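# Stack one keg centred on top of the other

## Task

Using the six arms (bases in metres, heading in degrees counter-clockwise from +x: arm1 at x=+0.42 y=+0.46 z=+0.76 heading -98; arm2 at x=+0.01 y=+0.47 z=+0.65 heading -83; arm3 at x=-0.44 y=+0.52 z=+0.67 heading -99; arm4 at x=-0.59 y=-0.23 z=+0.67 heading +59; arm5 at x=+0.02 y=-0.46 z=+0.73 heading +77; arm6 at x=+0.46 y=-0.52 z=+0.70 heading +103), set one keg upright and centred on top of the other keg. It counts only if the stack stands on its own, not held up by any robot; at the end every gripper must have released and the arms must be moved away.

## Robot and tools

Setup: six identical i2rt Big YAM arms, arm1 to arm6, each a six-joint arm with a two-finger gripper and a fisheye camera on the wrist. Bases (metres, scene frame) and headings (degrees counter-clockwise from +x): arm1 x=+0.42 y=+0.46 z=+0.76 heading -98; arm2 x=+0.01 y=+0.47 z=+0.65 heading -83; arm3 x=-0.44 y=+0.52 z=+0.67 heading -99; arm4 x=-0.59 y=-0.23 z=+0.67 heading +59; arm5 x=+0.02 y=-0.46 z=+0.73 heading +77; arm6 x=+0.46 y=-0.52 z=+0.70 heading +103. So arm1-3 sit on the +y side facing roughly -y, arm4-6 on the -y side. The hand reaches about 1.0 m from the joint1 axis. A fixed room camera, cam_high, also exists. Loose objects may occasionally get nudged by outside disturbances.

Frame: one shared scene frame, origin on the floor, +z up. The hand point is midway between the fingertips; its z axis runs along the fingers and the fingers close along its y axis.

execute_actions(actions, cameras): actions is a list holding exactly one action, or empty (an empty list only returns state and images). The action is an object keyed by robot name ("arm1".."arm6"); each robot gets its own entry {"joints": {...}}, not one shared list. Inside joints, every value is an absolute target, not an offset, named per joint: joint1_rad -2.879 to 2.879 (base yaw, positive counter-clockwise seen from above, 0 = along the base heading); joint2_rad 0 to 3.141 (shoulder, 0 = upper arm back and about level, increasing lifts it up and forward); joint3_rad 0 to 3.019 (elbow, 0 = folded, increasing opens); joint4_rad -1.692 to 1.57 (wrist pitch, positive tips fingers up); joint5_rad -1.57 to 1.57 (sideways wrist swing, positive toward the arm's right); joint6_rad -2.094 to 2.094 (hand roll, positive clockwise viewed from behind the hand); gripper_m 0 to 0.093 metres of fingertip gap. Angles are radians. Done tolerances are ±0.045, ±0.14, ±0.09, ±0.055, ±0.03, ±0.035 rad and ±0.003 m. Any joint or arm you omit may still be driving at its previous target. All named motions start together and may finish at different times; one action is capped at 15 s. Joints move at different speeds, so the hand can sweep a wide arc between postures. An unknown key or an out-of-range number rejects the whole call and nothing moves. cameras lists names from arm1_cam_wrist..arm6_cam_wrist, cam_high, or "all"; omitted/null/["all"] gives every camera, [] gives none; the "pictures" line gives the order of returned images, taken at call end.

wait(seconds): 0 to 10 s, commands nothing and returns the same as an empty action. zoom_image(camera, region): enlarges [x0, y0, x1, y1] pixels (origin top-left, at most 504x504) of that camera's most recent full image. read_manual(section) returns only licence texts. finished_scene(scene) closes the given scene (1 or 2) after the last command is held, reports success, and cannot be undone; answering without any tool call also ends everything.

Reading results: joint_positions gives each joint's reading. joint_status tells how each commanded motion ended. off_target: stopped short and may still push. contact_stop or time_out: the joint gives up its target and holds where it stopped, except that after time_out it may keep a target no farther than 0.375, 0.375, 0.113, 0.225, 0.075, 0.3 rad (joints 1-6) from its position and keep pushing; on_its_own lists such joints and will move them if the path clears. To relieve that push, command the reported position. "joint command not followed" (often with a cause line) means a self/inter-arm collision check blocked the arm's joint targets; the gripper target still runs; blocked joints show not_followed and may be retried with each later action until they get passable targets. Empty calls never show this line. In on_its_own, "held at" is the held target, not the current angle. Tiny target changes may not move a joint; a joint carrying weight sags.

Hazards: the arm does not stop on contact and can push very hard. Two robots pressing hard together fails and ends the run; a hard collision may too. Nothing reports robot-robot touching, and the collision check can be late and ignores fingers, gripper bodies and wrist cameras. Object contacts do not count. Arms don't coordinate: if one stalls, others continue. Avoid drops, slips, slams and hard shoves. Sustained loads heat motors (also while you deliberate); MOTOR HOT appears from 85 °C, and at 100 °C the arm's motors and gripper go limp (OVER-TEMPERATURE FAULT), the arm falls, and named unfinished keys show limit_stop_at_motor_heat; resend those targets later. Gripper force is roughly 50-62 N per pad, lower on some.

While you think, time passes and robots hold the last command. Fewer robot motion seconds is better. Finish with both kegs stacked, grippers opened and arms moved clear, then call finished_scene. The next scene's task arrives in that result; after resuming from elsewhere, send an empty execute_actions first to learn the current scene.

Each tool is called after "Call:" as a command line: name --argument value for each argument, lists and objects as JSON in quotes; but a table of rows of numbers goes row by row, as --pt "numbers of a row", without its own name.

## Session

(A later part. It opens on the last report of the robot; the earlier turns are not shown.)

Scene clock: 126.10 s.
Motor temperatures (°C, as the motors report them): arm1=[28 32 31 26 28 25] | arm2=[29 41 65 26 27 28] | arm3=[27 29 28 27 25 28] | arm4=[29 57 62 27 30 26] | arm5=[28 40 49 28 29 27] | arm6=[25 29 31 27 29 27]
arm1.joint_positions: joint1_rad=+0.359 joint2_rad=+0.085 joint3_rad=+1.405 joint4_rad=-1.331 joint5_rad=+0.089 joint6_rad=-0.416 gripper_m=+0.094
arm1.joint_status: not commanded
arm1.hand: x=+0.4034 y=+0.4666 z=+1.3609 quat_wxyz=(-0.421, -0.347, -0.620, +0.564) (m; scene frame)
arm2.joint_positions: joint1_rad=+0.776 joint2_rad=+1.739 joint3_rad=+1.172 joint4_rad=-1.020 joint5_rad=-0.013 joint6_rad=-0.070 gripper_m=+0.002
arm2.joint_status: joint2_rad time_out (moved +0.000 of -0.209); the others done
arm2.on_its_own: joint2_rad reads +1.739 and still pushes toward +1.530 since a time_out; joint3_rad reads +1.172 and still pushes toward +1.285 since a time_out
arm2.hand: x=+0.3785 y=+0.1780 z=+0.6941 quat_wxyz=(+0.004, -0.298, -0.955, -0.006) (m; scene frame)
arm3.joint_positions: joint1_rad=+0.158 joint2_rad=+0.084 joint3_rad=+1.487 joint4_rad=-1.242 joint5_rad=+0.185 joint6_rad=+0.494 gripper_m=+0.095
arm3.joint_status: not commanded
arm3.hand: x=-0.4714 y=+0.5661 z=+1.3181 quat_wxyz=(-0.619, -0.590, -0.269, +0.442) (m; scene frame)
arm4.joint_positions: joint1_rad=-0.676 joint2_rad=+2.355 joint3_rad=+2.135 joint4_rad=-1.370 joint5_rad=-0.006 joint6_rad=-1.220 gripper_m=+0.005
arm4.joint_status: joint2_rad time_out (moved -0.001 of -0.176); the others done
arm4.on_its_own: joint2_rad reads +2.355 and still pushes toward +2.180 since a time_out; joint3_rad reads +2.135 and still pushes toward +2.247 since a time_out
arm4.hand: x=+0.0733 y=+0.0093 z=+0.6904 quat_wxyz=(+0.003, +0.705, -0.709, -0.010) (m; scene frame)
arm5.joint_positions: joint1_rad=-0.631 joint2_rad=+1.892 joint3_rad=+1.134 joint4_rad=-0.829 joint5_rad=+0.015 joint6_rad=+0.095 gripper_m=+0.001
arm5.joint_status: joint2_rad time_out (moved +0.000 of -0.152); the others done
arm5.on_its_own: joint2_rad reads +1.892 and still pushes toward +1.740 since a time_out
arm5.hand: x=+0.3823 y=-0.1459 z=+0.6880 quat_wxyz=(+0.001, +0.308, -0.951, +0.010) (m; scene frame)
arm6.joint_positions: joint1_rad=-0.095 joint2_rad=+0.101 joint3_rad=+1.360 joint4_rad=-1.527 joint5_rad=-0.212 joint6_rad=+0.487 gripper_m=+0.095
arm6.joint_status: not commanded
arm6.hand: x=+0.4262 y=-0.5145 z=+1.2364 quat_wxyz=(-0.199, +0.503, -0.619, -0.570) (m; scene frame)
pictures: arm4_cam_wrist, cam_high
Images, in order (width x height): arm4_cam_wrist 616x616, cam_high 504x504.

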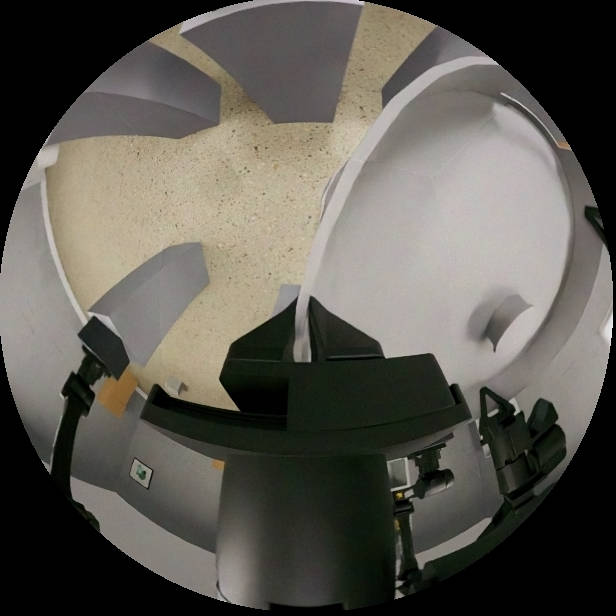

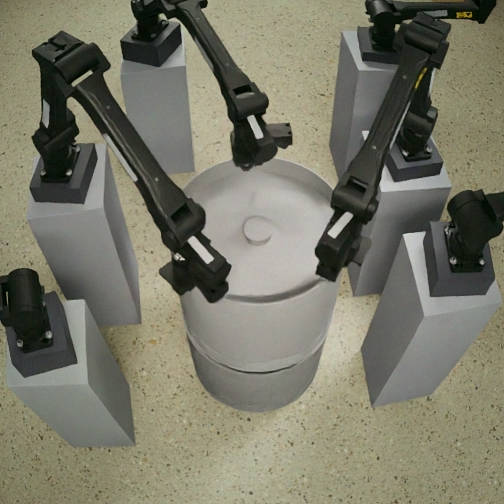

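Call:
execute_actions --actions '[{"arm2":{"joints":{"joint2_rad":1.485}},"arm5":{"joints":{"joint2_rad":1.685}}}]' --cameras '["cam_high","arm4_cam_wrist"]'

Call:
zoom_image --camera "cam_high" --region '[150,270,370,420]'

Call:
zoom_image --camera "arm4_cam_wrist" --region '[290,150,370,240]'

Scene clock: 131.77 s.
Motor temperatures (°C, as the motors report them): arm1=[28 32 31 26 28 25] | arm2=[29 42 65 26 27 28] | arm3=[27 29 28 27 25 28] | arm4=[29 59 62 27 30 26] | arm5=[28 41 49 28 29 27] | arm6=[25 29 31 27 29 27]
arm1.joint_positions: joint1_rad=+0.359 joint2_rad=+0.085 joint3_rad=+1.405 joint4_rad=-1.331 joint5_rad=+0.089 joint6_rad=-0.416 gripper_m=+0.094
arm1.joint_status: not commanded
arm1.hand: x=+0.4034 y=+0.4666 z=+1.3609 quat_wxyz=(-0.421, -0.347, -0.620, +0.564) (m; scene frame)
arm2.joint_positions: joint1_rad=+0.776 joint2_rad=+1.739 joint3_rad=+1.172 joint4_rad=-1.020 joint5_rad=-0.012 joint6_rad=-0.068 gripper_m=+0.002
arm2.joint_status: joint2_rad time_out (moved -0.001 of -0.254)
arm2.on_its_own: joint2_rad reads +1.739 and still pushes toward +1.485 since a time_out; joint3_rad reads +1.172 and still pushes toward +1.285 since a time_out
arm2.hand: x=+0.3785 y=+0.1777 z=+0.6944 quat_wxyz=(+0.004, -0.299, -0.954, -0.005) (m; scene frame)
arm3.joint_positions: joint1_rad=+0.158 joint2_rad=+0.084 joint3_rad=+1.487 joint4_rad=-1.242 joint5_rad=+0.185 joint6_rad=+0.494 gripper_m=+0.095
arm3.joint_status: not commanded
arm3.hand: x=-0.4714 y=+0.5661 z=+1.3181 quat_wxyz=(-0.619, -0.590, -0.269, +0.442) (m; scene frame)
arm4.joint_positions: joint1_rad=-0.676 joint2_rad=+2.355 joint3_rad=+2.135 joint4_rad=-1.370 joint5_rad=-0.006 joint6_rad=-1.220 gripper_m=+0.005
arm4.joint_status: not commanded
arm4.on_its_own: joint2_rad reads +2.355 and still pushes toward +2.180 since a time_out; joint3_rad reads +2.135 and still pushes toward +2.247 since a time_out
arm4.hand: x=+0.0733 y=+0.0093 z=+0.6904 quat_wxyz=(+0.003, +0.705, -0.709, -0.010) (m; scene frame)
arm5.joint_positions: joint1_rad=-0.631 joint2_rad=+1.888 joint3_rad=+1.131 joint4_rad=-0.829 joint5_rad=+0.015 joint6_rad=+0.095 gripper_m=+0.001
arm5.joint_status: joint2_rad time_out (moved -0.005 of -0.207)
arm5.on_its_own: joint2_rad reads +1.888 and still pushes toward +1.685 since a time_out
arm5.hand: x=+0.3815 y=-0.1464 z=+0.6893 quat_wxyz=(+0.000, +0.308, -0.951, +0.009) (m; scene frame)
arm6.joint_positions: joint1_rad=-0.095 joint2_rad=+0.101 joint3_rad=+1.360 joint4_rad=-1.527 joint5_rad=-0.212 joint6_rad=+0.487 gripper_m=+0.095
arm6.joint_status: not commanded
arm6.hand: x=+0.4262 y=-0.5145 z=+1.2364 quat_wxyz=(-0.199, +0.503, -0.619, -0.570) (m; scene frame)
pictures: arm4_cam_wrist, cam_high
Images, in order (width x height): arm4_cam_wrist 616x616, cam_high 504x504.

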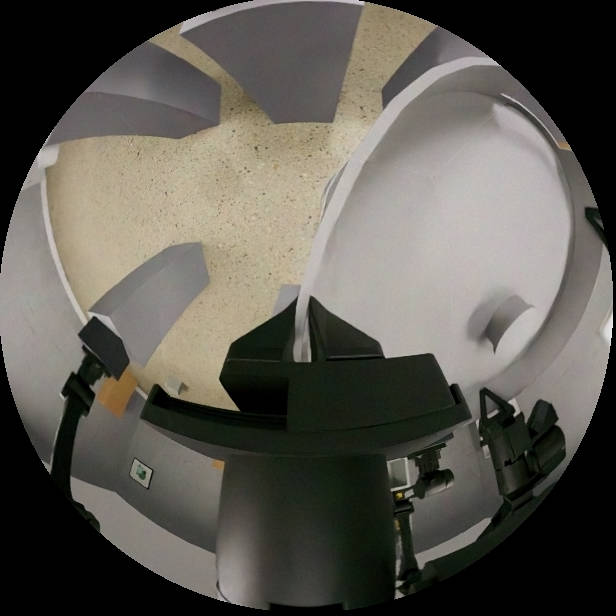

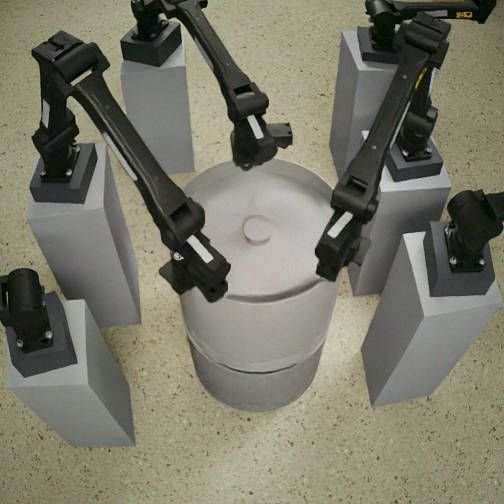

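Region (150, 270, 370, 420) of cam_high's 504x504 image, scaled by 2.291, with more detail than that image has; it fills the top 344 rows of this view, and the rest is white.

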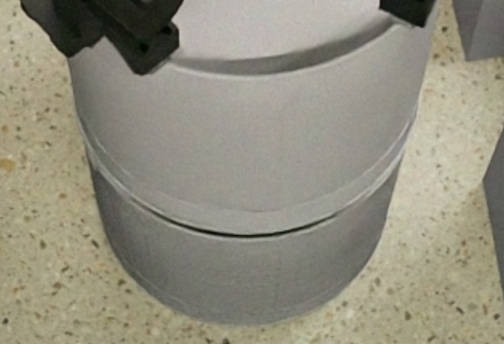

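Region (290, 150, 370, 240) of arm4_cam_wrist's 616x616 image, scaled by 5.600, with more detail than that image has.

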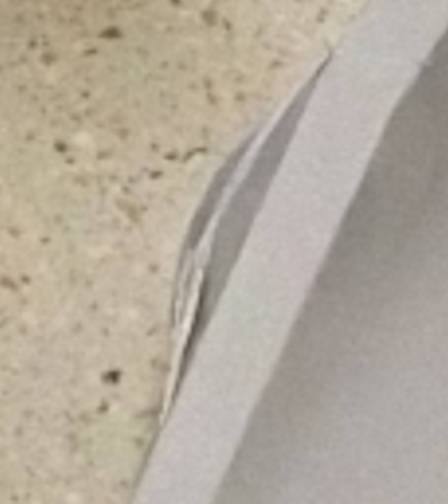

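Improving. A bit more, easing arm4 down.

Call:
execute_actions --actions '[{"arm2":{"joints":{"joint2_rad":1.47}},"arm5":{"joints":{"joint3_rad":1.235,"joint4_rad":-0.845}},"arm4":{"joints":{"joint2_rad":2.235,"joint4_rad":-1.35}}}]' --cameras '["cam_high","arm4_cam_wrist"]'

Call:
zoom_image --camera "cam_high" --region '[150,270,370,420]'

Call:
zoom_image --camera "arm4_cam_wrist" --region '[290,150,370,240]'

Scene clock: 137.57 s.
Motor temperatures (°C, as the motors report them): arm1=[28 32 31 26 28 25] | arm2=[29 43 65 26 27 28] | arm3=[27 29 28 27 25 28] | arm4=[29 59 62 27 30 26] | arm5=[28 42 49 28 29 27] | arm6=[25 29 31 27 29 27]
arm1.joint_positions: joint1_rad=+0.359 joint2_rad=+0.085 joint3_rad=+1.405 joint4_rad=-1.331 joint5_rad=+0.089 joint6_rad=-0.416 gripper_m=+0.094
arm1.joint_status: not commanded
arm1.hand: x=+0.4034 y=+0.4666 z=+1.3609 quat_wxyz=(-0.421, -0.347, -0.620, +0.564) (m; scene frame)
arm2.joint_positions: joint1_rad=+0.776 joint2_rad=+1.736 joint3_rad=+1.172 joint4_rad=-1.020 joint5_rad=-0.012 joint6_rad=-0.068 gripper_m=+0.002
arm2.joint_status: joint2_rad time_out (moved -0.003 of -0.269)
arm2.on_its_own: joint2_rad reads +1.736 and still pushes toward +1.470 since a time_out; joint3_rad reads +1.172 and still pushes toward +1.285 since a time_out
arm2.hand: x=+0.3787 y=+0.1776 z=+0.6956 quat_wxyz=(+0.002, -0.299, -0.954, -0.005) (m; scene frame)
arm3.joint_positions: joint1_rad=+0.158 joint2_rad=+0.084 joint3_rad=+1.487 joint4_rad=-1.242 joint5_rad=+0.185 joint6_rad=+0.494 gripper_m=+0.095
arm3.joint_status: not commanded
arm3.hand: x=-0.4714 y=+0.5661 z=+1.3181 quat_wxyz=(-0.619, -0.590, -0.269, +0.442) (m; scene frame)
arm4.joint_positions: joint1_rad=-0.676 joint2_rad=+2.355 joint3_rad=+2.135 joint4_rad=-1.368 joint5_rad=-0.006 joint6_rad=-1.220 gripper_m=+0.005
arm4.joint_status: all done
arm4.on_its_own: joint3_rad reads +2.135 and still pushes toward +2.247 since a time_out
arm4.hand: x=+0.0736 y=+0.0094 z=+0.6904 quat_wxyz=(+0.003, +0.705, -0.709, -0.010) (m; scene frame)
arm5.joint_positions: joint1_rad=-0.631 joint2_rad=+1.886 joint3_rad=+1.131 joint4_rad=-0.826 joint5_rad=+0.015 joint6_rad=+0.095 gripper_m=+0.001
arm5.joint_status: joint3_rad time_out (moved +0.000 of +0.104); the others done
arm5.on_its_own: joint2_rad reads +1.886 and still pushes toward +1.685 since a time_out; joint3_rad reads +1.131 and still pushes toward +1.235 since a time_out
arm5.hand: x=+0.3824 y=-0.1459 z=+0.6900 quat_wxyz=(-0.002, +0.308, -0.951, +0.009) (m; scene frame)
arm6.joint_positions: joint1_rad=-0.095 joint2_rad=+0.101 joint3_rad=+1.360 joint4_rad=-1.527 joint5_rad=-0.212 joint6_rad=+0.487 gripper_m=+0.095
arm6.joint_status: not commanded
arm6.hand: x=+0.4262 y=-0.5145 z=+1.2364 quat_wxyz=(-0.199, +0.503, -0.619, -0.570) (m; scene frame)
pictures: arm4_cam_wrist, cam_high
Images, in order (width x height): arm4_cam_wrist 616x616, cam_high 504x504.

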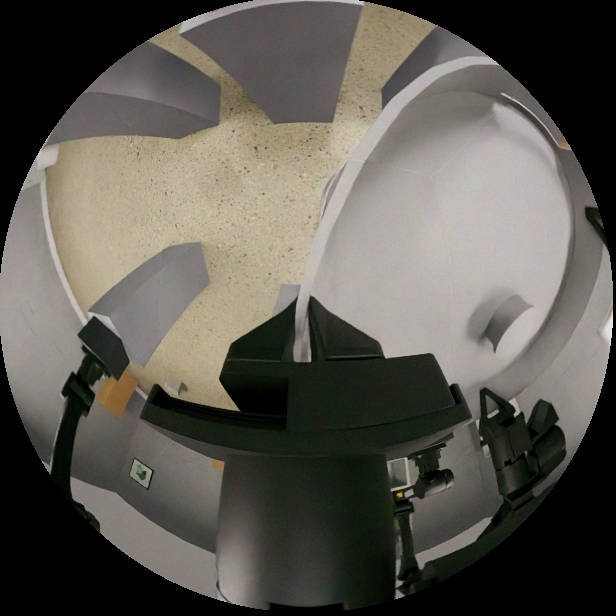

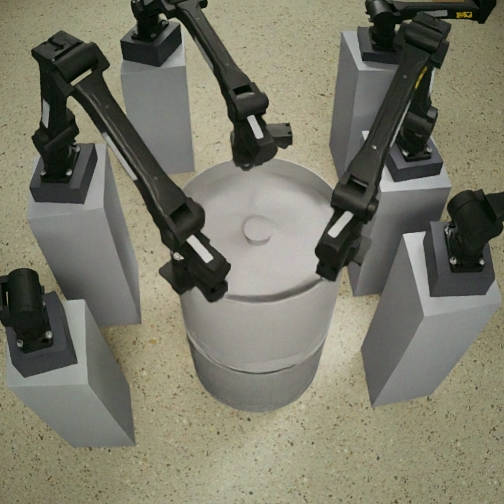

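Region (150, 270, 370, 420) of cam_high's 504x504 image, scaled by 2.291, with more detail than that image has; it fills the top 344 rows of this view, and the rest is white.

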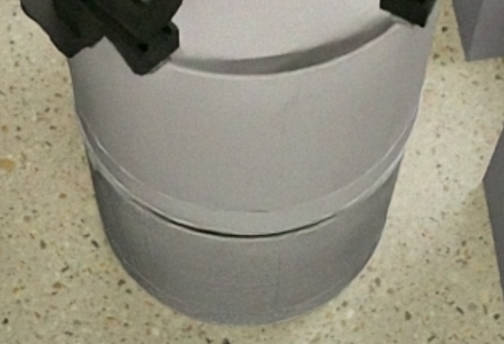

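Region (290, 150, 370, 240) of arm4_cam_wrist's 616x616 image, scaled by 5.600, with more detail than that image has.

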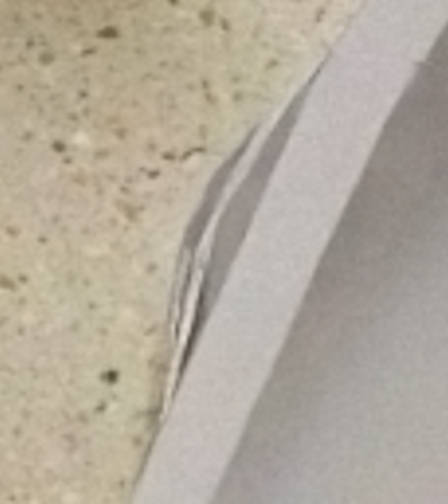

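Call:
execute_actions --actions '[{"arm4":{"joints":{"joint2_rad":2.275}}}]' --cameras '["cam_high","arm4_cam_wrist"]'

Call:
zoom_image --camera "cam_high" --region '[150,270,370,420]'

Call:
zoom_image --camera "arm4_cam_wrist" --region '[290,150,370,240]'

Scene clock: 156.03 s.
Motor temperatures (°C, as the motors report them): arm1=[28 32 31 26 28 25] | arm2=[29 46 66 26 27 28] | arm3=[27 29 28 27 25 28] | arm4=[29 59 63 27 30 26] | arm5=[28 43 51 28 29 27] | arm6=[25 29 31 27 29 27]
arm1.joint_positions: joint1_rad=+0.359 joint2_rad=+0.085 joint3_rad=+1.405 joint4_rad=-1.331 joint5_rad=+0.089 joint6_rad=-0.416 gripper_m=+0.094
arm1.joint_status: not commanded
arm1.hand: x=+0.4034 y=+0.4666 z=+1.3609 quat_wxyz=(-0.421, -0.347, -0.620, +0.564) (m; scene frame)
arm2.joint_positions: joint1_rad=+0.776 joint2_rad=+1.736 joint3_rad=+1.172 joint4_rad=-1.020 joint5_rad=-0.012 joint6_rad=-0.068 gripper_m=+0.002
arm2.joint_status: not commanded
arm2.on_its_own: joint2_rad reads +1.736 and still pushes toward +1.470 since a time_out; joint3_rad reads +1.172 and still pushes toward +1.285 since a time_out
arm2.hand: x=+0.3788 y=+0.1777 z=+0.6956 quat_wxyz=(+0.002, -0.299, -0.954, -0.005) (m; scene frame)
arm3.joint_positions: joint1_rad=+0.158 joint2_rad=+0.084 joint3_rad=+1.487 joint4_rad=-1.242 joint5_rad=+0.185 joint6_rad=+0.494 gripper_m=+0.095
arm3.joint_status: not commanded
arm3.hand: x=-0.4714 y=+0.5661 z=+1.3181 quat_wxyz=(-0.619, -0.590, -0.269, +0.442) (m; scene frame)
arm4.joint_positions: joint1_rad=-0.676 joint2_rad=+2.357 joint3_rad=+2.135 joint4_rad=-1.368 joint5_rad=-0.006 joint6_rad=-1.220 gripper_m=+0.005
arm4.joint_status: all done
arm4.on_its_own: joint3_rad reads +2.135 and still pushes toward +2.247 since a time_out
arm4.hand: x=+0.0735 y=+0.0093 z=+0.6894 quat_wxyz=(+0.003, +0.705, -0.709, -0.010) (m; scene frame)
arm5.joint_positions: joint1_rad=-0.631 joint2_rad=+1.886 joint3_rad=+1.131 joint4_rad=-0.826 joint5_rad=+0.015 joint6_rad=+0.095 gripper_m=+0.001
arm5.joint_status: not commanded
arm5.on_its_own: joint2_rad reads +1.886 and still pushes toward +1.685 since a time_out; joint3_rad reads +1.131 and still pushes toward +1.235 since a time_out
arm5.hand: x=+0.3824 y=-0.1459 z=+0.6900 quat_wxyz=(-0.002, +0.308, -0.951, +0.009) (m; scene frame)
arm6.joint_positions: joint1_rad=-0.095 joint2_rad=+0.101 joint3_rad=+1.360 joint4_rad=-1.527 joint5_rad=-0.212 joint6_rad=+0.487 gripper_m=+0.095
arm6.joint_status: not commanded
arm6.hand: x=+0.4262 y=-0.5145 z=+1.2364 quat_wxyz=(-0.199, +0.503, -0.619, -0.570) (m; scene frame)
pictures: arm4_cam_wrist, cam_high
Images, in order (width x height): arm4_cam_wrist 616x616, cam_high 504x504.

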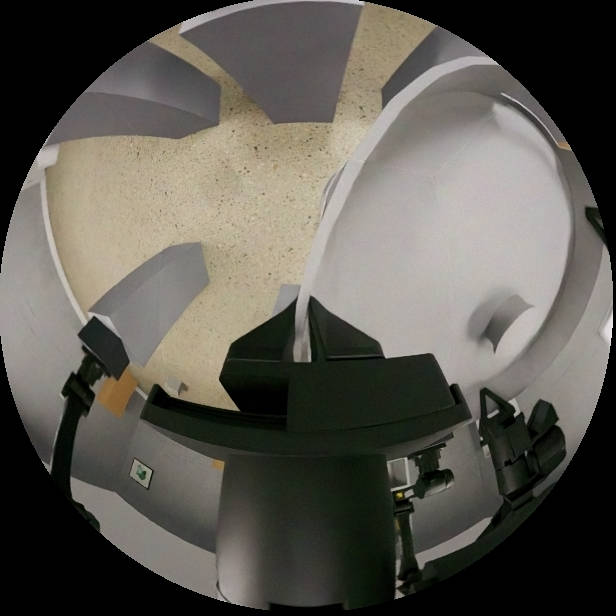

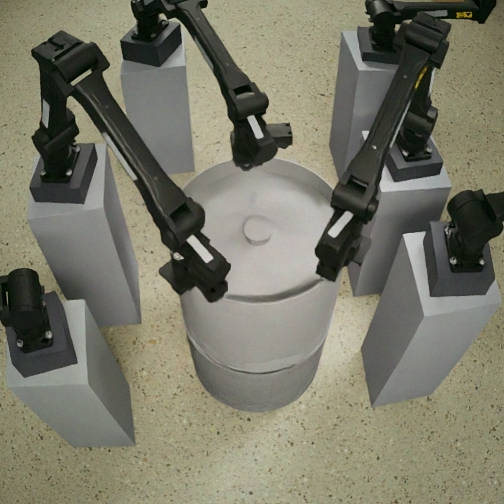

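Region (150, 270, 370, 420) of cam_high's 504x504 image, scaled by 2.291, with more detail than that image has; it fills the top 344 rows of this view, and the rest is white.

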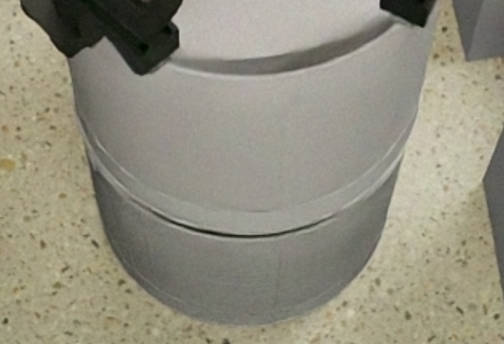

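Region (290, 150, 370, 240) of arm4_cam_wrist's 616x616 image, scaled by 5.600, with more detail than that image has.

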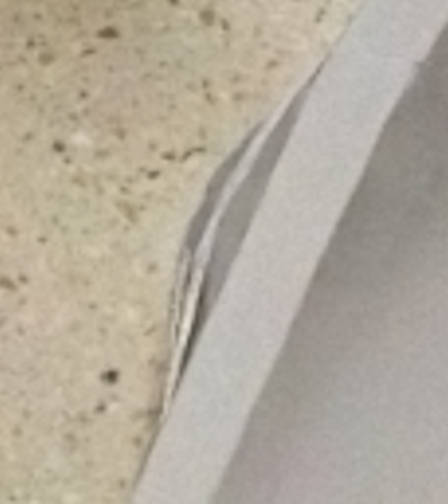

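Call:
execute_actions --actions '[{"arm4":{"joints":{"joint2_rad":2.165,"joint4_rad":-1.33}},"arm2":{"joints":{"joint1_rad":0.785,"joint4_rad":-1.015}},"arm5":{"joints":{"joint1_rad":-0.66,"joint4_rad":-0.83}}}]' --cameras '["cam_high","arm4_cam_wrist"]'

Call:
zoom_image --camera "cam_high" --region '[150,270,370,420]'

Call:
zoom_image --camera "arm4_cam_wrist" --region '[290,150,370,240]'

Scene clock: 162.73 s.
Motor temperatures (°C, as the motors report them): arm1=[28 32 31 26 28 25] | arm2=[29 47 66 26 27 28] | arm3=[27 29 27 27 25 28] | arm4=[29 59 64 27 30 26] | arm5=[28 44 52 28 29 27] | arm6=[25 29 31 27 29 27]
arm1.joint_positions: joint1_rad=+0.359 joint2_rad=+0.085 joint3_rad=+1.405 joint4_rad=-1.331 joint5_rad=+0.089 joint6_rad=-0.416 gripper_m=+0.094
arm1.joint_status: not commanded
arm1.hand: x=+0.4034 y=+0.4666 z=+1.3609 quat_wxyz=(-0.421, -0.347, -0.620, +0.564) (m; scene frame)
arm2.joint_positions: joint1_rad=+0.783 joint2_rad=+1.734 joint3_rad=+1.172 joint4_rad=-1.012 joint5_rad=-0.009 joint6_rad=-0.063 gripper_m=+0.002
arm2.joint_status: all done
arm2.on_its_own: joint2_rad reads +1.734 and still pushes toward +1.470 since a time_out; joint3_rad reads +1.172 and still pushes toward +1.285 since a time_out
arm2.hand: x=+0.3819 y=+0.1785 z=+0.6964 quat_wxyz=(-0.001, -0.298, -0.955, -0.001) (m; scene frame)
arm3.joint_positions: joint1_rad=+0.158 joint2_rad=+0.084 joint3_rad=+1.487 joint4_rad=-1.242 joint5_rad=+0.185 joint6_rad=+0.494 gripper_m=+0.095
arm3.joint_status: not commanded
arm3.hand: x=-0.4714 y=+0.5661 z=+1.3181 quat_wxyz=(-0.619, -0.590, -0.269, +0.442) (m; scene frame)
arm4.joint_positions: joint1_rad=-0.676 joint2_rad=+2.354 joint3_rad=+2.135 joint4_rad=-1.355 joint5_rad=-0.004 joint6_rad=-1.220 gripper_m=+0.004
arm4.joint_status: joint2_rad time_out (moved -0.003 of -0.192); the others done
arm4.on_its_own: joint2_rad reads +2.354 and still pushes toward +2.165 since a time_out; joint3_rad reads +2.135 and still pushes toward +2.247 since a time_out
arm4.hand: x=+0.0769 y=+0.0102 z=+0.6912 quat_wxyz=(-0.004, +0.705, -0.709, -0.006) (m; scene frame)
arm5.joint_positions: joint1_rad=-0.634 joint2_rad=+1.884 joint3_rad=+1.131 joint4_rad=-0.817 joint5_rad=+0.015 joint6_rad=+0.092 gripper_m=+0.001
arm5.joint_status: all done
arm5.on_its_own: joint2_rad reads +1.884 and still pushes toward +1.685 since a time_out; joint3_rad reads +1.131 and still pushes toward +1.235 since a time_out
arm5.hand: x=+0.3854 y=-0.1454 z=+0.6907 quat_wxyz=(-0.007, +0.307, -0.952, +0.006) (m; scene frame)
arm6.joint_positions: joint1_rad=-0.095 joint2_rad=+0.101 joint3_rad=+1.360 joint4_rad=-1.527 joint5_rad=-0.212 joint6_rad=+0.487 gripper_m=+0.095
arm6.joint_status: not commanded
arm6.hand: x=+0.4262 y=-0.5145 z=+1.2364 quat_wxyz=(-0.199, +0.503, -0.619, -0.570) (m; scene frame)
pictures: arm4_cam_wrist, cam_high
Images, in order (width x height): arm4_cam_wrist 616x616, cam_high 504x504.

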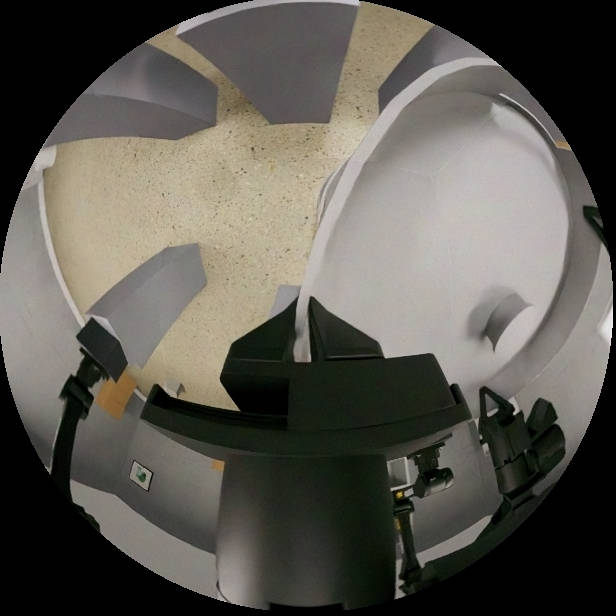

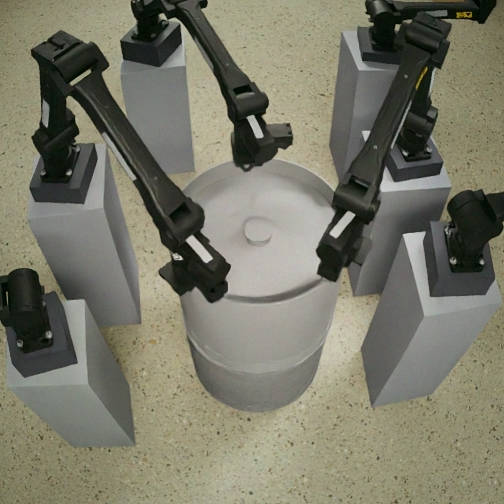

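Region (150, 270, 370, 420) of cam_high's 504x504 image, scaled by 2.291, with more detail than that image has; it fills the top 344 rows of this view, and the rest is white.

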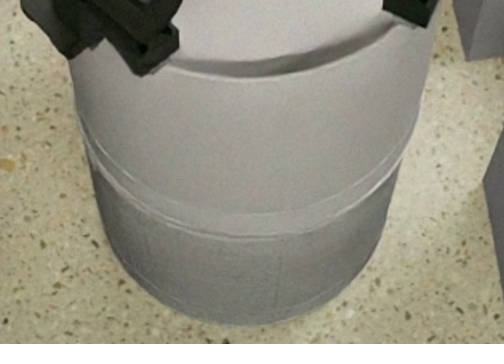

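Region (290, 150, 370, 240) of arm4_cam_wrist's 616x616 image, scaled by 5.600, with more detail than that image has.

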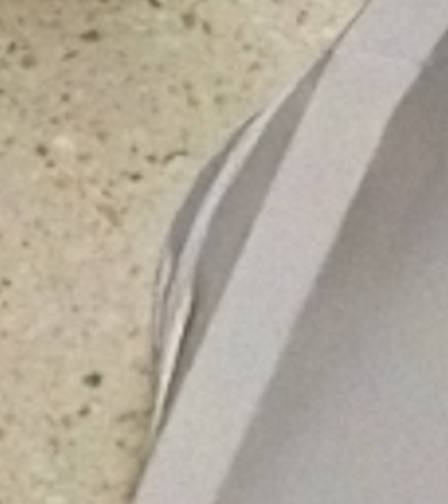

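Aligned. Set down, back first.

Call:
execute_actions --actions '[{"arm4":{"joints":{"joint2_rad":2.28}},"arm2":{"joints":{"joint2_rad":1.6}},"arm5":{"joints":{"joint2_rad":1.78}}}]' --cameras '["cam_high","arm4_cam_wrist"]'

Call:
execute_actions --actions '[{"arm4":{"joints":{"joint2_rad":2.35,"joint3_rad":2.15,"joint4_rad":-1.345,"joint1_rad":-0.68}},"arm2":{"joints":{"joint2_rad":1.73,"joint3_rad":1.185}},"arm5":{"joints":{"joint2_rad":1.89,"joint3_rad":1.145,"joint1_rad":-0.64,"joint4_rad":-0.815}}}]' --cameras '["cam_high","arm4_cam_wrist"]'

Call:
zoom_image --camera "cam_high" --region '[150,270,370,420]'

Call:
zoom_image --camera "arm4_cam_wrist" --region '[290,150,370,240]'

Scene clock: 169.67 s.
Motor temperatures (°C, as the motors report them): arm1=[28 32 31 26 28 25] | arm2=[29 47 67 26 27 28] | arm3=[27 29 27 27 25 28] | arm4=[29 61 64 27 30 26] | arm5=[28 44 52 28 29 27] | arm6=[25 29 31 27 29 27]
arm1.joint_positions: joint1_rad=+0.359 joint2_rad=+0.085 joint3_rad=+1.405 joint4_rad=-1.331 joint5_rad=+0.089 joint6_rad=-0.416 gripper_m=+0.094
arm1.joint_status: not commanded
arm1.hand: x=+0.4034 y=+0.4666 z=+1.3609 quat_wxyz=(-0.421, -0.347, -0.620, +0.564) (m; scene frame)
arm2.joint_positions: joint1_rad=+0.787 joint2_rad=+1.743 joint3_rad=+1.172 joint4_rad=-1.004 joint5_rad=-0.009 joint6_rad=-0.059 gripper_m=+0.002
arm2.joint_status: joint2_rad time_out (moved +0.009 of -0.134)
arm2.on_its_own: joint2_rad reads +1.743 and still pushes toward +1.600 since a time_out; joint3_rad reads +1.172 and still pushes toward +1.285 since a time_out
arm2.hand: x=+0.3841 y=+0.1791 z=+0.6923 quat_wxyz=(-0.001, -0.298, -0.955, -0.001) (m; scene frame)
arm3.joint_positions: joint1_rad=+0.158 joint2_rad=+0.084 joint3_rad=+1.487 joint4_rad=-1.242 joint5_rad=+0.185 joint6_rad=+0.494 gripper_m=+0.095
arm3.joint_status: not commanded
arm3.hand: x=-0.4714 y=+0.5661 z=+1.3181 quat_wxyz=(-0.619, -0.590, -0.269, +0.442) (m; scene frame)
arm4.joint_positions: joint1_rad=-0.676 joint2_rad=+2.357 joint3_rad=+2.135 joint4_rad=-1.346 joint5_rad=-0.002 joint6_rad=-1.219 gripper_m=+0.004
arm4.joint_status: all done
arm4.on_its_own: joint3_rad reads +2.135 and still pushes toward +2.247 since a time_out
arm4.hand: x=+0.0788 y=+0.0105 z=+0.6894 quat_wxyz=(-0.006, +0.705, -0.709, -0.003) (m; scene frame)
arm5.joint_positions: joint1_rad=-0.637 joint2_rad=+1.891 joint3_rad=+1.131 joint4_rad=-0.809 joint5_rad=+0.015 joint6_rad=+0.092 gripper_m=+0.001
arm5.joint_status: all done
arm5.on_its_own: joint3_rad reads +1.131 and still pushes toward +1.235 since a time_out
arm5.hand: x=+0.3869 y=-0.1461 z=+0.6879 quat_wxyz=(-0.007, +0.306, -0.952, +0.006) (m; scene frame)
arm6.joint_positions: joint1_rad=-0.095 joint2_rad=+0.101 joint3_rad=+1.360 joint4_rad=-1.527 joint5_rad=-0.212 joint6_rad=+0.487 gripper_m=+0.095
arm6.joint_status: not commanded
arm6.hand: x=+0.4262 y=-0.5145 z=+1.2364 quat_wxyz=(-0.199, +0.503, -0.619, -0.570) (m; scene frame)
pictures: arm4_cam_wrist, cam_high
Images, in order (width x height): arm4_cam_wrist 616x616, cam_high 504x504.

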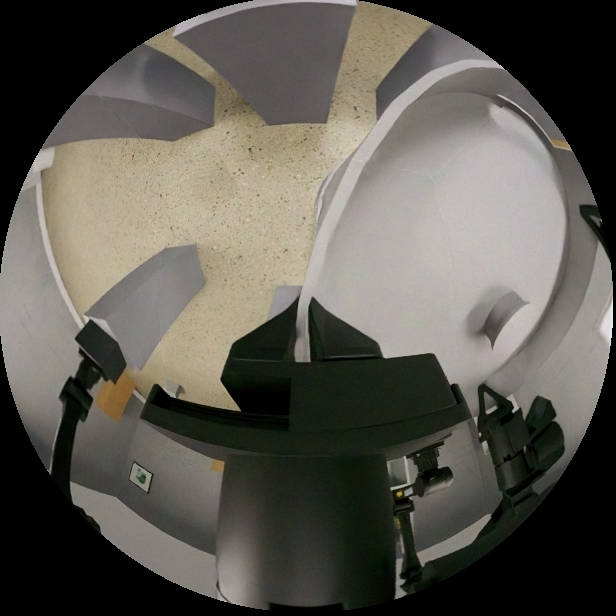

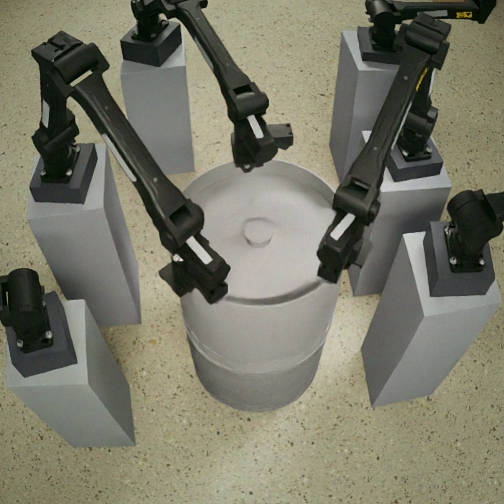

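not run: a stop came earlier in this reply.

Region (150, 270, 370, 420) of cam_high's 504x504 image, scaled by 2.291, with more detail than that image has; it fills the top 344 rows of this view, and the rest is white.

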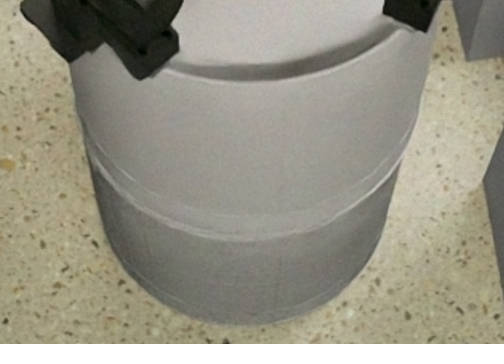

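Region (290, 150, 370, 240) of arm4_cam_wrist's 616x616 image, scaled by 5.600, with more detail than that image has.

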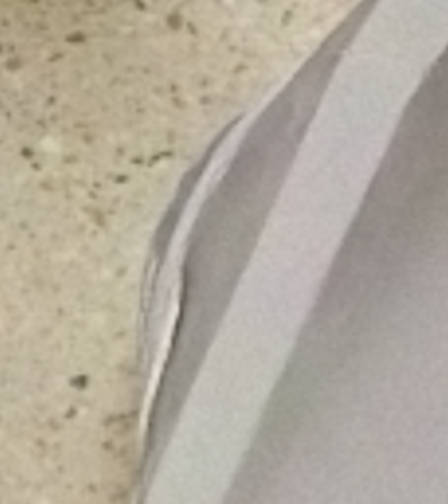

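Call:
execute_actions --actions '[{"arm4":{"joints":{"joint2_rad":2.35,"joint3_rad":2.15,"joint4_rad":-1.34,"joint1_rad":-0.68}},"arm2":{"joints":{"joint2_rad":1.735,"joint3_rad":1.185,"joint4_rad":-1.0}},"arm5":{"joints":{"joint2_rad":1.895,"joint3_rad":1.145,"joint1_rad":-0.64,"joint4_rad":-0.805}}}]' --cameras '["cam_high"]'

Call:
execute_actions --actions '[{"arm2":{"joints":{"gripper_m":0.06}},"arm5":{"joints":{"gripper_m":0.06}},"arm4":{"joints":{"gripper_m":0.06}}}]' --cameras '["cam_high","arm4_cam_wrist"]'

Call:
zoom_image --camera "cam_high" --region '[150,270,370,420]'

Scene clock: 176.60 s.
Motor temperatures (°C, as the motors report them): arm1=[28 32 31 26 28 25] | arm2=[29 45 67 26 27 28] | arm3=[27 29 27 27 25 28] | arm4=[29 60 64 27 30 26] | arm5=[28 43 52 28 29 27] | arm6=[25 29 31 27 29 27]
arm1.joint_positions: joint1_rad=+0.359 joint2_rad=+0.085 joint3_rad=+1.405 joint4_rad=-1.331 joint5_rad=+0.089 joint6_rad=-0.416 gripper_m=+0.094
arm1.joint_status: not commanded
arm1.hand: x=+0.4034 y=+0.4666 z=+1.3609 quat_wxyz=(-0.421, -0.347, -0.620, +0.564) (m; scene frame)
arm2.joint_positions: joint1_rad=+0.802 joint2_rad=+1.782 joint3_rad=+1.172 joint4_rad=-0.976 joint5_rad=-0.002 joint6_rad=-0.051 gripper_m=+0.002
arm2.joint_status: all done
arm2.hand: x=+0.3899 y=+0.1819 z=+0.6745 quat_wxyz=(+0.006, -0.295, -0.956, +0.000) (m; scene frame)
arm3.joint_positions: joint1_rad=+0.158 joint2_rad=+0.084 joint3_rad=+1.487 joint4_rad=-1.242 joint5_rad=+0.185 joint6_rad=+0.494 gripper_m=+0.095
arm3.joint_status: not commanded
arm3.hand: x=-0.4714 y=+0.5661 z=+1.3181 quat_wxyz=(-0.619, -0.590, -0.269, +0.442) (m; scene frame)
arm4.joint_positions: joint1_rad=-0.677 joint2_rad=+2.361 joint3_rad=+2.135 joint4_rad=-1.318 joint5_rad=+0.007 joint6_rad=-1.220 gripper_m=+0.001
arm4.joint_status: all done
arm4.hand: x=+0.0855 y=+0.0108 z=+0.6863 quat_wxyz=(-0.015, +0.705, -0.709, +0.006) (m; scene frame)
arm5.joint_positions: joint1_rad=-0.644 joint2_rad=+1.925 joint3_rad=+1.132 joint4_rad=-0.768 joint5_rad=+0.016 joint6_rad=+0.089 gripper_m=+0.001
arm5.joint_status: all done
arm5.hand: x=+0.3928 y=-0.1457 z=+0.6724 quat_wxyz=(-0.011, +0.304, -0.953, +0.005) (m; scene frame)
arm6.joint_positions: joint1_rad=-0.095 joint2_rad=+0.101 joint3_rad=+1.360 joint4_rad=-1.527 joint5_rad=-0.212 joint6_rad=+0.487 gripper_m=+0.095
arm6.joint_status: not commanded
arm6.hand: x=+0.4262 y=-0.5145 z=+1.2364 quat_wxyz=(-0.199, +0.503, -0.619, -0.570) (m; scene frame)
pictures: cam_high
Images, in order (width x height): cam_high 504x504.

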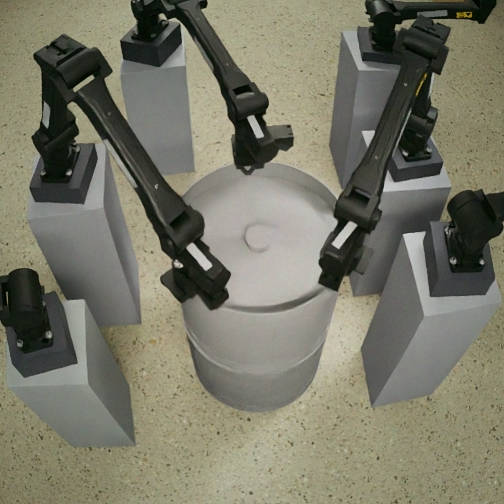

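Scene clock: 177.23 s.
Motor temperatures (°C, as the motors report them): arm1=[28 32 31 26 28 25] | arm2=[29 45 66 26 27 28] | arm3=[27 29 27 27 25 28] | arm4=[29 59 63 27 30 26] | arm5=[28 43 52 28 29 27] | arm6=[25 29 31 27 29 27]
arm1.joint_positions: joint1_rad=+0.359 joint2_rad=+0.085 joint3_rad=+1.405 joint4_rad=-1.331 joint5_rad=+0.089 joint6_rad=-0.416 gripper_m=+0.094
arm1.joint_status: not commanded
arm1.hand: x=+0.4034 y=+0.4666 z=+1.3609 quat_wxyz=(-0.421, -0.347, -0.620, +0.564) (m; scene frame)
arm2.joint_positions: joint1_rad=+0.797 joint2_rad=+1.755 joint3_rad=+1.172 joint4_rad=-0.987 joint5_rad=-0.002 joint6_rad=-0.056 gripper_m=+0.060
arm2.joint_status: all done
arm2.hand: x=+0.3887 y=+0.1802 z=+0.6867 quat_wxyz=(-0.002, -0.294, -0.956, +0.002) (m; scene frame)
arm3.joint_positions: joint1_rad=+0.158 joint2_rad=+0.084 joint3_rad=+1.487 joint4_rad=-1.242 joint5_rad=+0.185 joint6_rad=+0.494 gripper_m=+0.095
arm3.joint_status: not commanded
arm3.hand: x=-0.4714 y=+0.5661 z=+1.3181 quat_wxyz=(-0.619, -0.590, -0.269, +0.442) (m; scene frame)
arm4.joint_positions: joint1_rad=-0.677 joint2_rad=+2.361 joint3_rad=+2.135 joint4_rad=-1.330 joint5_rad=+0.004 joint6_rad=-1.220 gripper_m=+0.060
arm4.joint_status: all done
arm4.hand: x=+0.0826 y=+0.0103 z=+0.6862 quat_wxyz=(-0.010, +0.705, -0.709, +0.001) (m; scene frame)
arm5.joint_positions: joint1_rad=-0.644 joint2_rad=+1.902 joint3_rad=+1.132 joint4_rad=-0.796 joint5_rad=+0.005 joint6_rad=+0.089 gripper_m=+0.060
arm5.joint_status: all done
arm5.hand: x=+0.3895 y=-0.1458 z=+0.6831 quat_wxyz=(-0.007, +0.304, -0.953, +0.001) (m; scene frame)
arm6.joint_positions: joint1_rad=-0.095 joint2_rad=+0.101 joint3_rad=+1.360 joint4_rad=-1.527 joint5_rad=-0.212 joint6_rad=+0.487 gripper_m=+0.095
arm6.joint_status: not commanded
arm6.hand: x=+0.4262 y=-0.5145 z=+1.2364 quat_wxyz=(-0.199, +0.503, -0.619, -0.570) (m; scene frame)
pictures: arm4_cam_wrist, cam_high
Images, in order (width x height): arm4_cam_wrist 616x616, cam_high 504x504.

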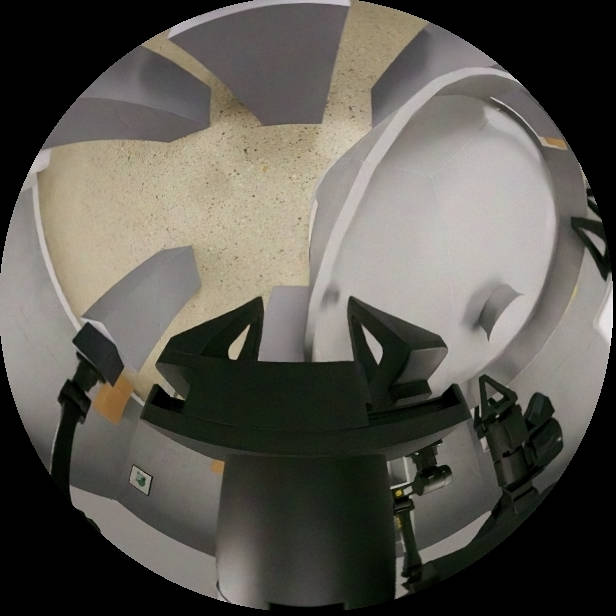

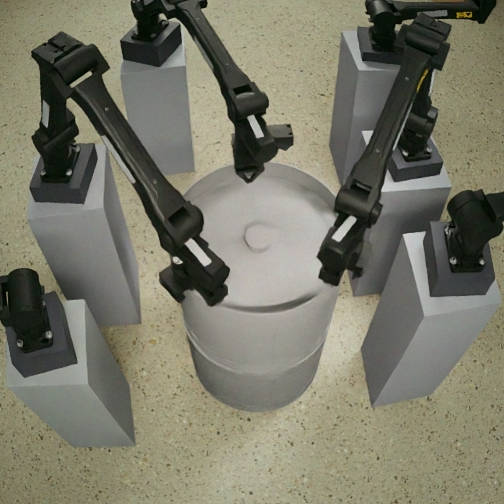

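Region (150, 270, 370, 420) of cam_high's 504x504 image, scaled by 2.291, with more detail than that image has; it fills the top 344 rows of this view, and the rest is white.

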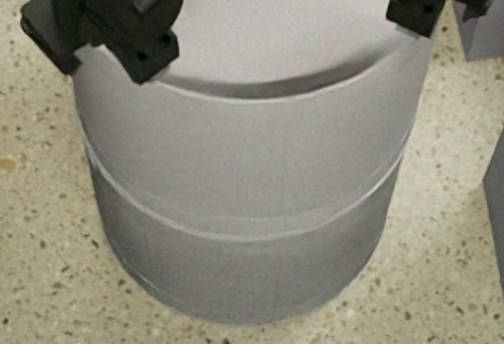

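Call:
execute_actions --actions '[{"arm4":{"joints":{"joint2_rad":2.15,"joint4_rad":-1.45}},"arm2":{"joints":{"joint2_rad":1.485,"joint4_rad":-1.13}},"arm5":{"joints":{"joint2_rad":1.645,"joint4_rad":-0.935}}}]' --cameras '["cam_high","arm4_cam_wrist","arm2_cam_wrist","arm5_cam_wrist"]'

Call:
zoom_image --camera "arm4_cam_wrist" --region '[260,130,400,300]'

Call:
execute_actions --actions '[{"arm4":{"joints":{"joint2_rad":1.3}},"arm2":{"joints":{"joint2_rad":0.8}},"arm5":{"joints":{"joint2_rad":0.8}}}]' --cameras '["cam_high"]'

Call:
zoom_image --camera "cam_high" --region '[130,150,390,420]'

Scene clock: 185.00 s.
Motor temperatures (°C, as the motors report them): arm1=[28 32 31 26 28 25] | arm2=[29 43 61 26 27 28] | arm3=[27 29 27 27 25 28] | arm4=[29 58 58 27 30 26] | arm5=[28 41 50 28 29 27] | arm6=[25 29 31 27 29 27]
arm1.joint_positions: joint1_rad=+0.359 joint2_rad=+0.085 joint3_rad=+1.405 joint4_rad=-1.331 joint5_rad=+0.089 joint6_rad=-0.416 gripper_m=+0.094
arm1.joint_status: not commanded
arm1.hand: x=+0.4034 y=+0.4666 z=+1.3609 quat_wxyz=(-0.421, -0.347, -0.620, +0.564) (m; scene frame)
arm2.joint_positions: joint1_rad=+0.797 joint2_rad=+1.469 joint3_rad=+1.172 joint4_rad=-1.118 joint5_rad=-0.002 joint6_rad=-0.056 gripper_m=+0.060
arm2.joint_status: all done
arm2.hand: x=+0.3707 y=+0.1948 z=+0.8121 quat_wxyz=(-0.075, -0.293, -0.953, +0.029) (m; scene frame)
arm3.joint_positions: joint1_rad=+0.158 joint2_rad=+0.084 joint3_rad=+1.487 joint4_rad=-1.242 joint5_rad=+0.185 joint6_rad=+0.494 gripper_m=+0.095
arm3.joint_status: not commanded
arm3.hand: x=-0.4714 y=+0.5661 z=+1.3181 quat_wxyz=(-0.619, -0.590, -0.269, +0.442) (m; scene frame)
arm4.joint_positions: joint1_rad=-0.677 joint2_rad=+2.148 joint3_rad=+2.135 joint4_rad=-1.441 joint5_rad=+0.004 joint6_rad=-1.220 gripper_m=+0.060
arm4.joint_status: all done
arm4.hand: x=+0.0650 y=+0.0025 z=+0.8306 quat_wxyz=(-0.056, +0.704, -0.708, +0.023) (m; scene frame)
arm5.joint_positions: joint1_rad=-0.644 joint2_rad=+1.619 joint3_rad=+1.132 joint4_rad=-0.926 joint5_rad=+0.005 joint6_rad=+0.089 gripper_m=+0.060
arm5.joint_status: all done
arm5.hand: x=+0.3882 y=-0.1465 z=+0.8123 quat_wxyz=(-0.077, +0.303, -0.949, -0.029) (m; scene frame)
arm6.joint_positions: joint1_rad=-0.095 joint2_rad=+0.101 joint3_rad=+1.360 joint4_rad=-1.527 joint5_rad=-0.212 joint6_rad=+0.487 gripper_m=+0.095
arm6.joint_status: not commanded
arm6.hand: x=+0.4262 y=-0.5145 z=+1.2364 quat_wxyz=(-0.199, +0.503, -0.619, -0.570) (m; scene frame)
pictures: arm2_cam_wrist, arm4_cam_wrist, arm5_cam_wrist, cam_high
Images, in order (width x height): arm2_cam_wrist 616x616, arm4_cam_wrist 616x616, arm5_cam_wrist 616x616, cam_high 504x504.

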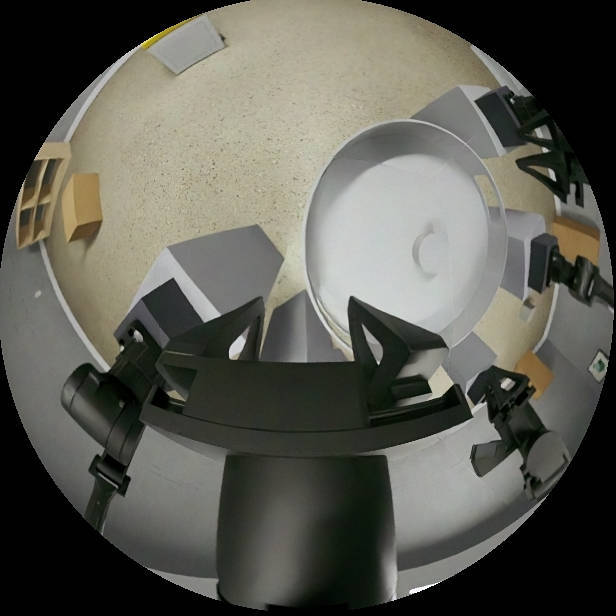

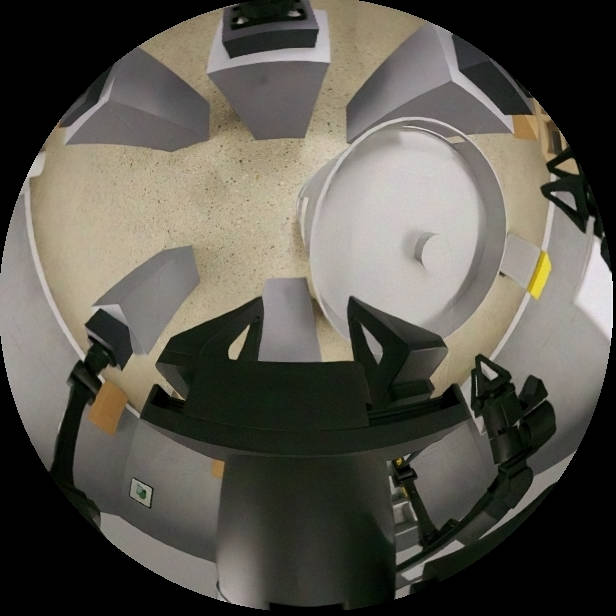

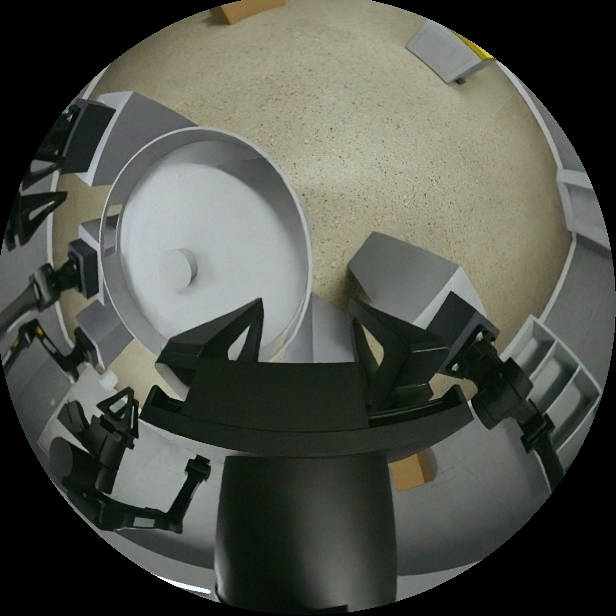

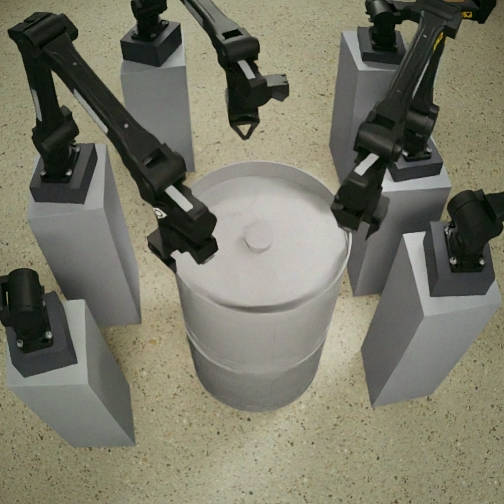

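Region (260, 130, 400, 300) of arm4_cam_wrist's 616x616 image, scaled by 2.965, with more detail than that image has; it fills the left 415 columns of this view, and the rest is white.

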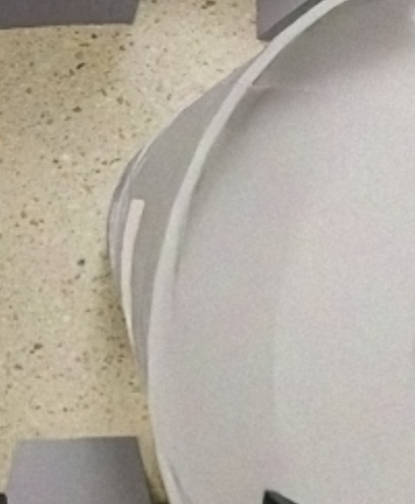

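Scene clock: 187.20 s.
Motor temperatures (°C, as the motors report them): arm1=[28 32 31 26 28 25] | arm2=[29 43 61 26 27 28] | arm3=[27 29 27 27 25 28] | arm4=[29 57 57 27 30 26] | arm5=[28 41 50 28 29 27] | arm6=[25 29 31 27 29 27]
arm1.joint_positions: joint1_rad=+0.359 joint2_rad=+0.085 joint3_rad=+1.405 joint4_rad=-1.331 joint5_rad=+0.089 joint6_rad=-0.416 gripper_m=+0.094
arm1.joint_status: not commanded
arm1.hand: x=+0.4034 y=+0.4666 z=+1.3609 quat_wxyz=(-0.421, -0.347, -0.620, +0.564) (m; scene frame)
arm2.joint_positions: joint1_rad=+0.797 joint2_rad=+0.792 joint3_rad=+1.172 joint4_rad=-1.118 joint5_rad=-0.002 joint6_rad=-0.056 gripper_m=+0.060
arm2.joint_status: all done
arm2.hand: x=+0.2803 y=+0.2657 z=+1.0761 quat_wxyz=(-0.381, -0.267, -0.874, +0.143) (m; scene frame)
arm3.joint_positions: joint1_rad=+0.158 joint2_rad=+0.084 joint3_rad=+1.487 joint4_rad=-1.242 joint5_rad=+0.185 joint6_rad=+0.494 gripper_m=+0.095
arm3.joint_status: not commanded
arm3.hand: x=-0.4714 y=+0.5661 z=+1.3181 quat_wxyz=(-0.619, -0.590, -0.269, +0.442) (m; scene frame)
arm4.joint_positions: joint1_rad=-0.677 joint2_rad=+1.306 joint3_rad=+2.138 joint4_rad=-1.442 joint5_rad=+0.003 joint6_rad=-1.220 gripper_m=+0.060
arm4.joint_status: all done
arm4.hand: x=-0.1700 y=-0.0869 z=+1.3230 quat_wxyz=(-0.422, +0.622, -0.630, +0.194) (m; scene frame)
arm5.joint_positions: joint1_rad=-0.644 joint2_rad=+0.789 joint3_rad=+1.132 joint4_rad=-0.927 joint5_rad=+0.005 joint6_rad=+0.089 gripper_m=+0.060
arm5.joint_status: all done
arm5.hand: x=+0.2978 y=-0.2228 z=+1.1675 quat_wxyz=(-0.440, +0.267, -0.838, -0.182) (m; scene frame)
arm6.joint_positions: joint1_rad=-0.095 joint2_rad=+0.101 joint3_rad=+1.360 joint4_rad=-1.527 joint5_rad=-0.212 joint6_rad=+0.487 gripper_m=+0.095
arm6.joint_status: not commanded
arm6.hand: x=+0.4262 y=-0.5145 z=+1.2364 quat_wxyz=(-0.199, +0.503, -0.619, -0.570) (m; scene frame)
pictures: cam_high
Images, in order (width x height): cam_high 504x504.

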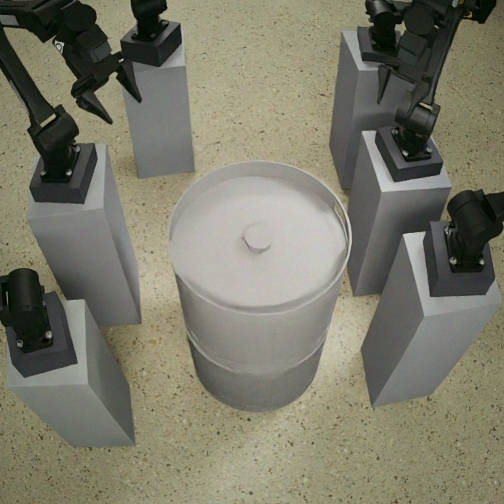

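Region (130, 150, 390, 420) of cam_high's 504x504 image, scaled by 1.867, with more detail than that image has; it fills the left 485 columns of this view, and the rest is white.

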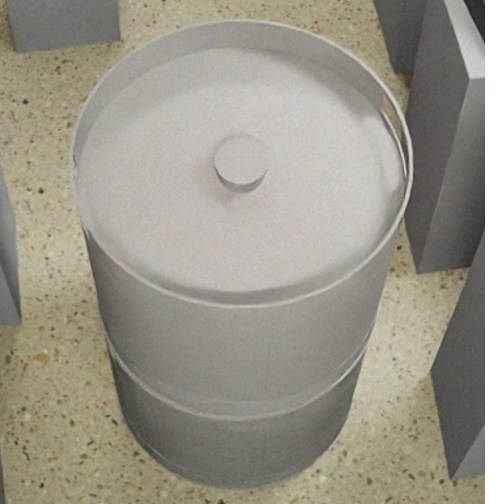

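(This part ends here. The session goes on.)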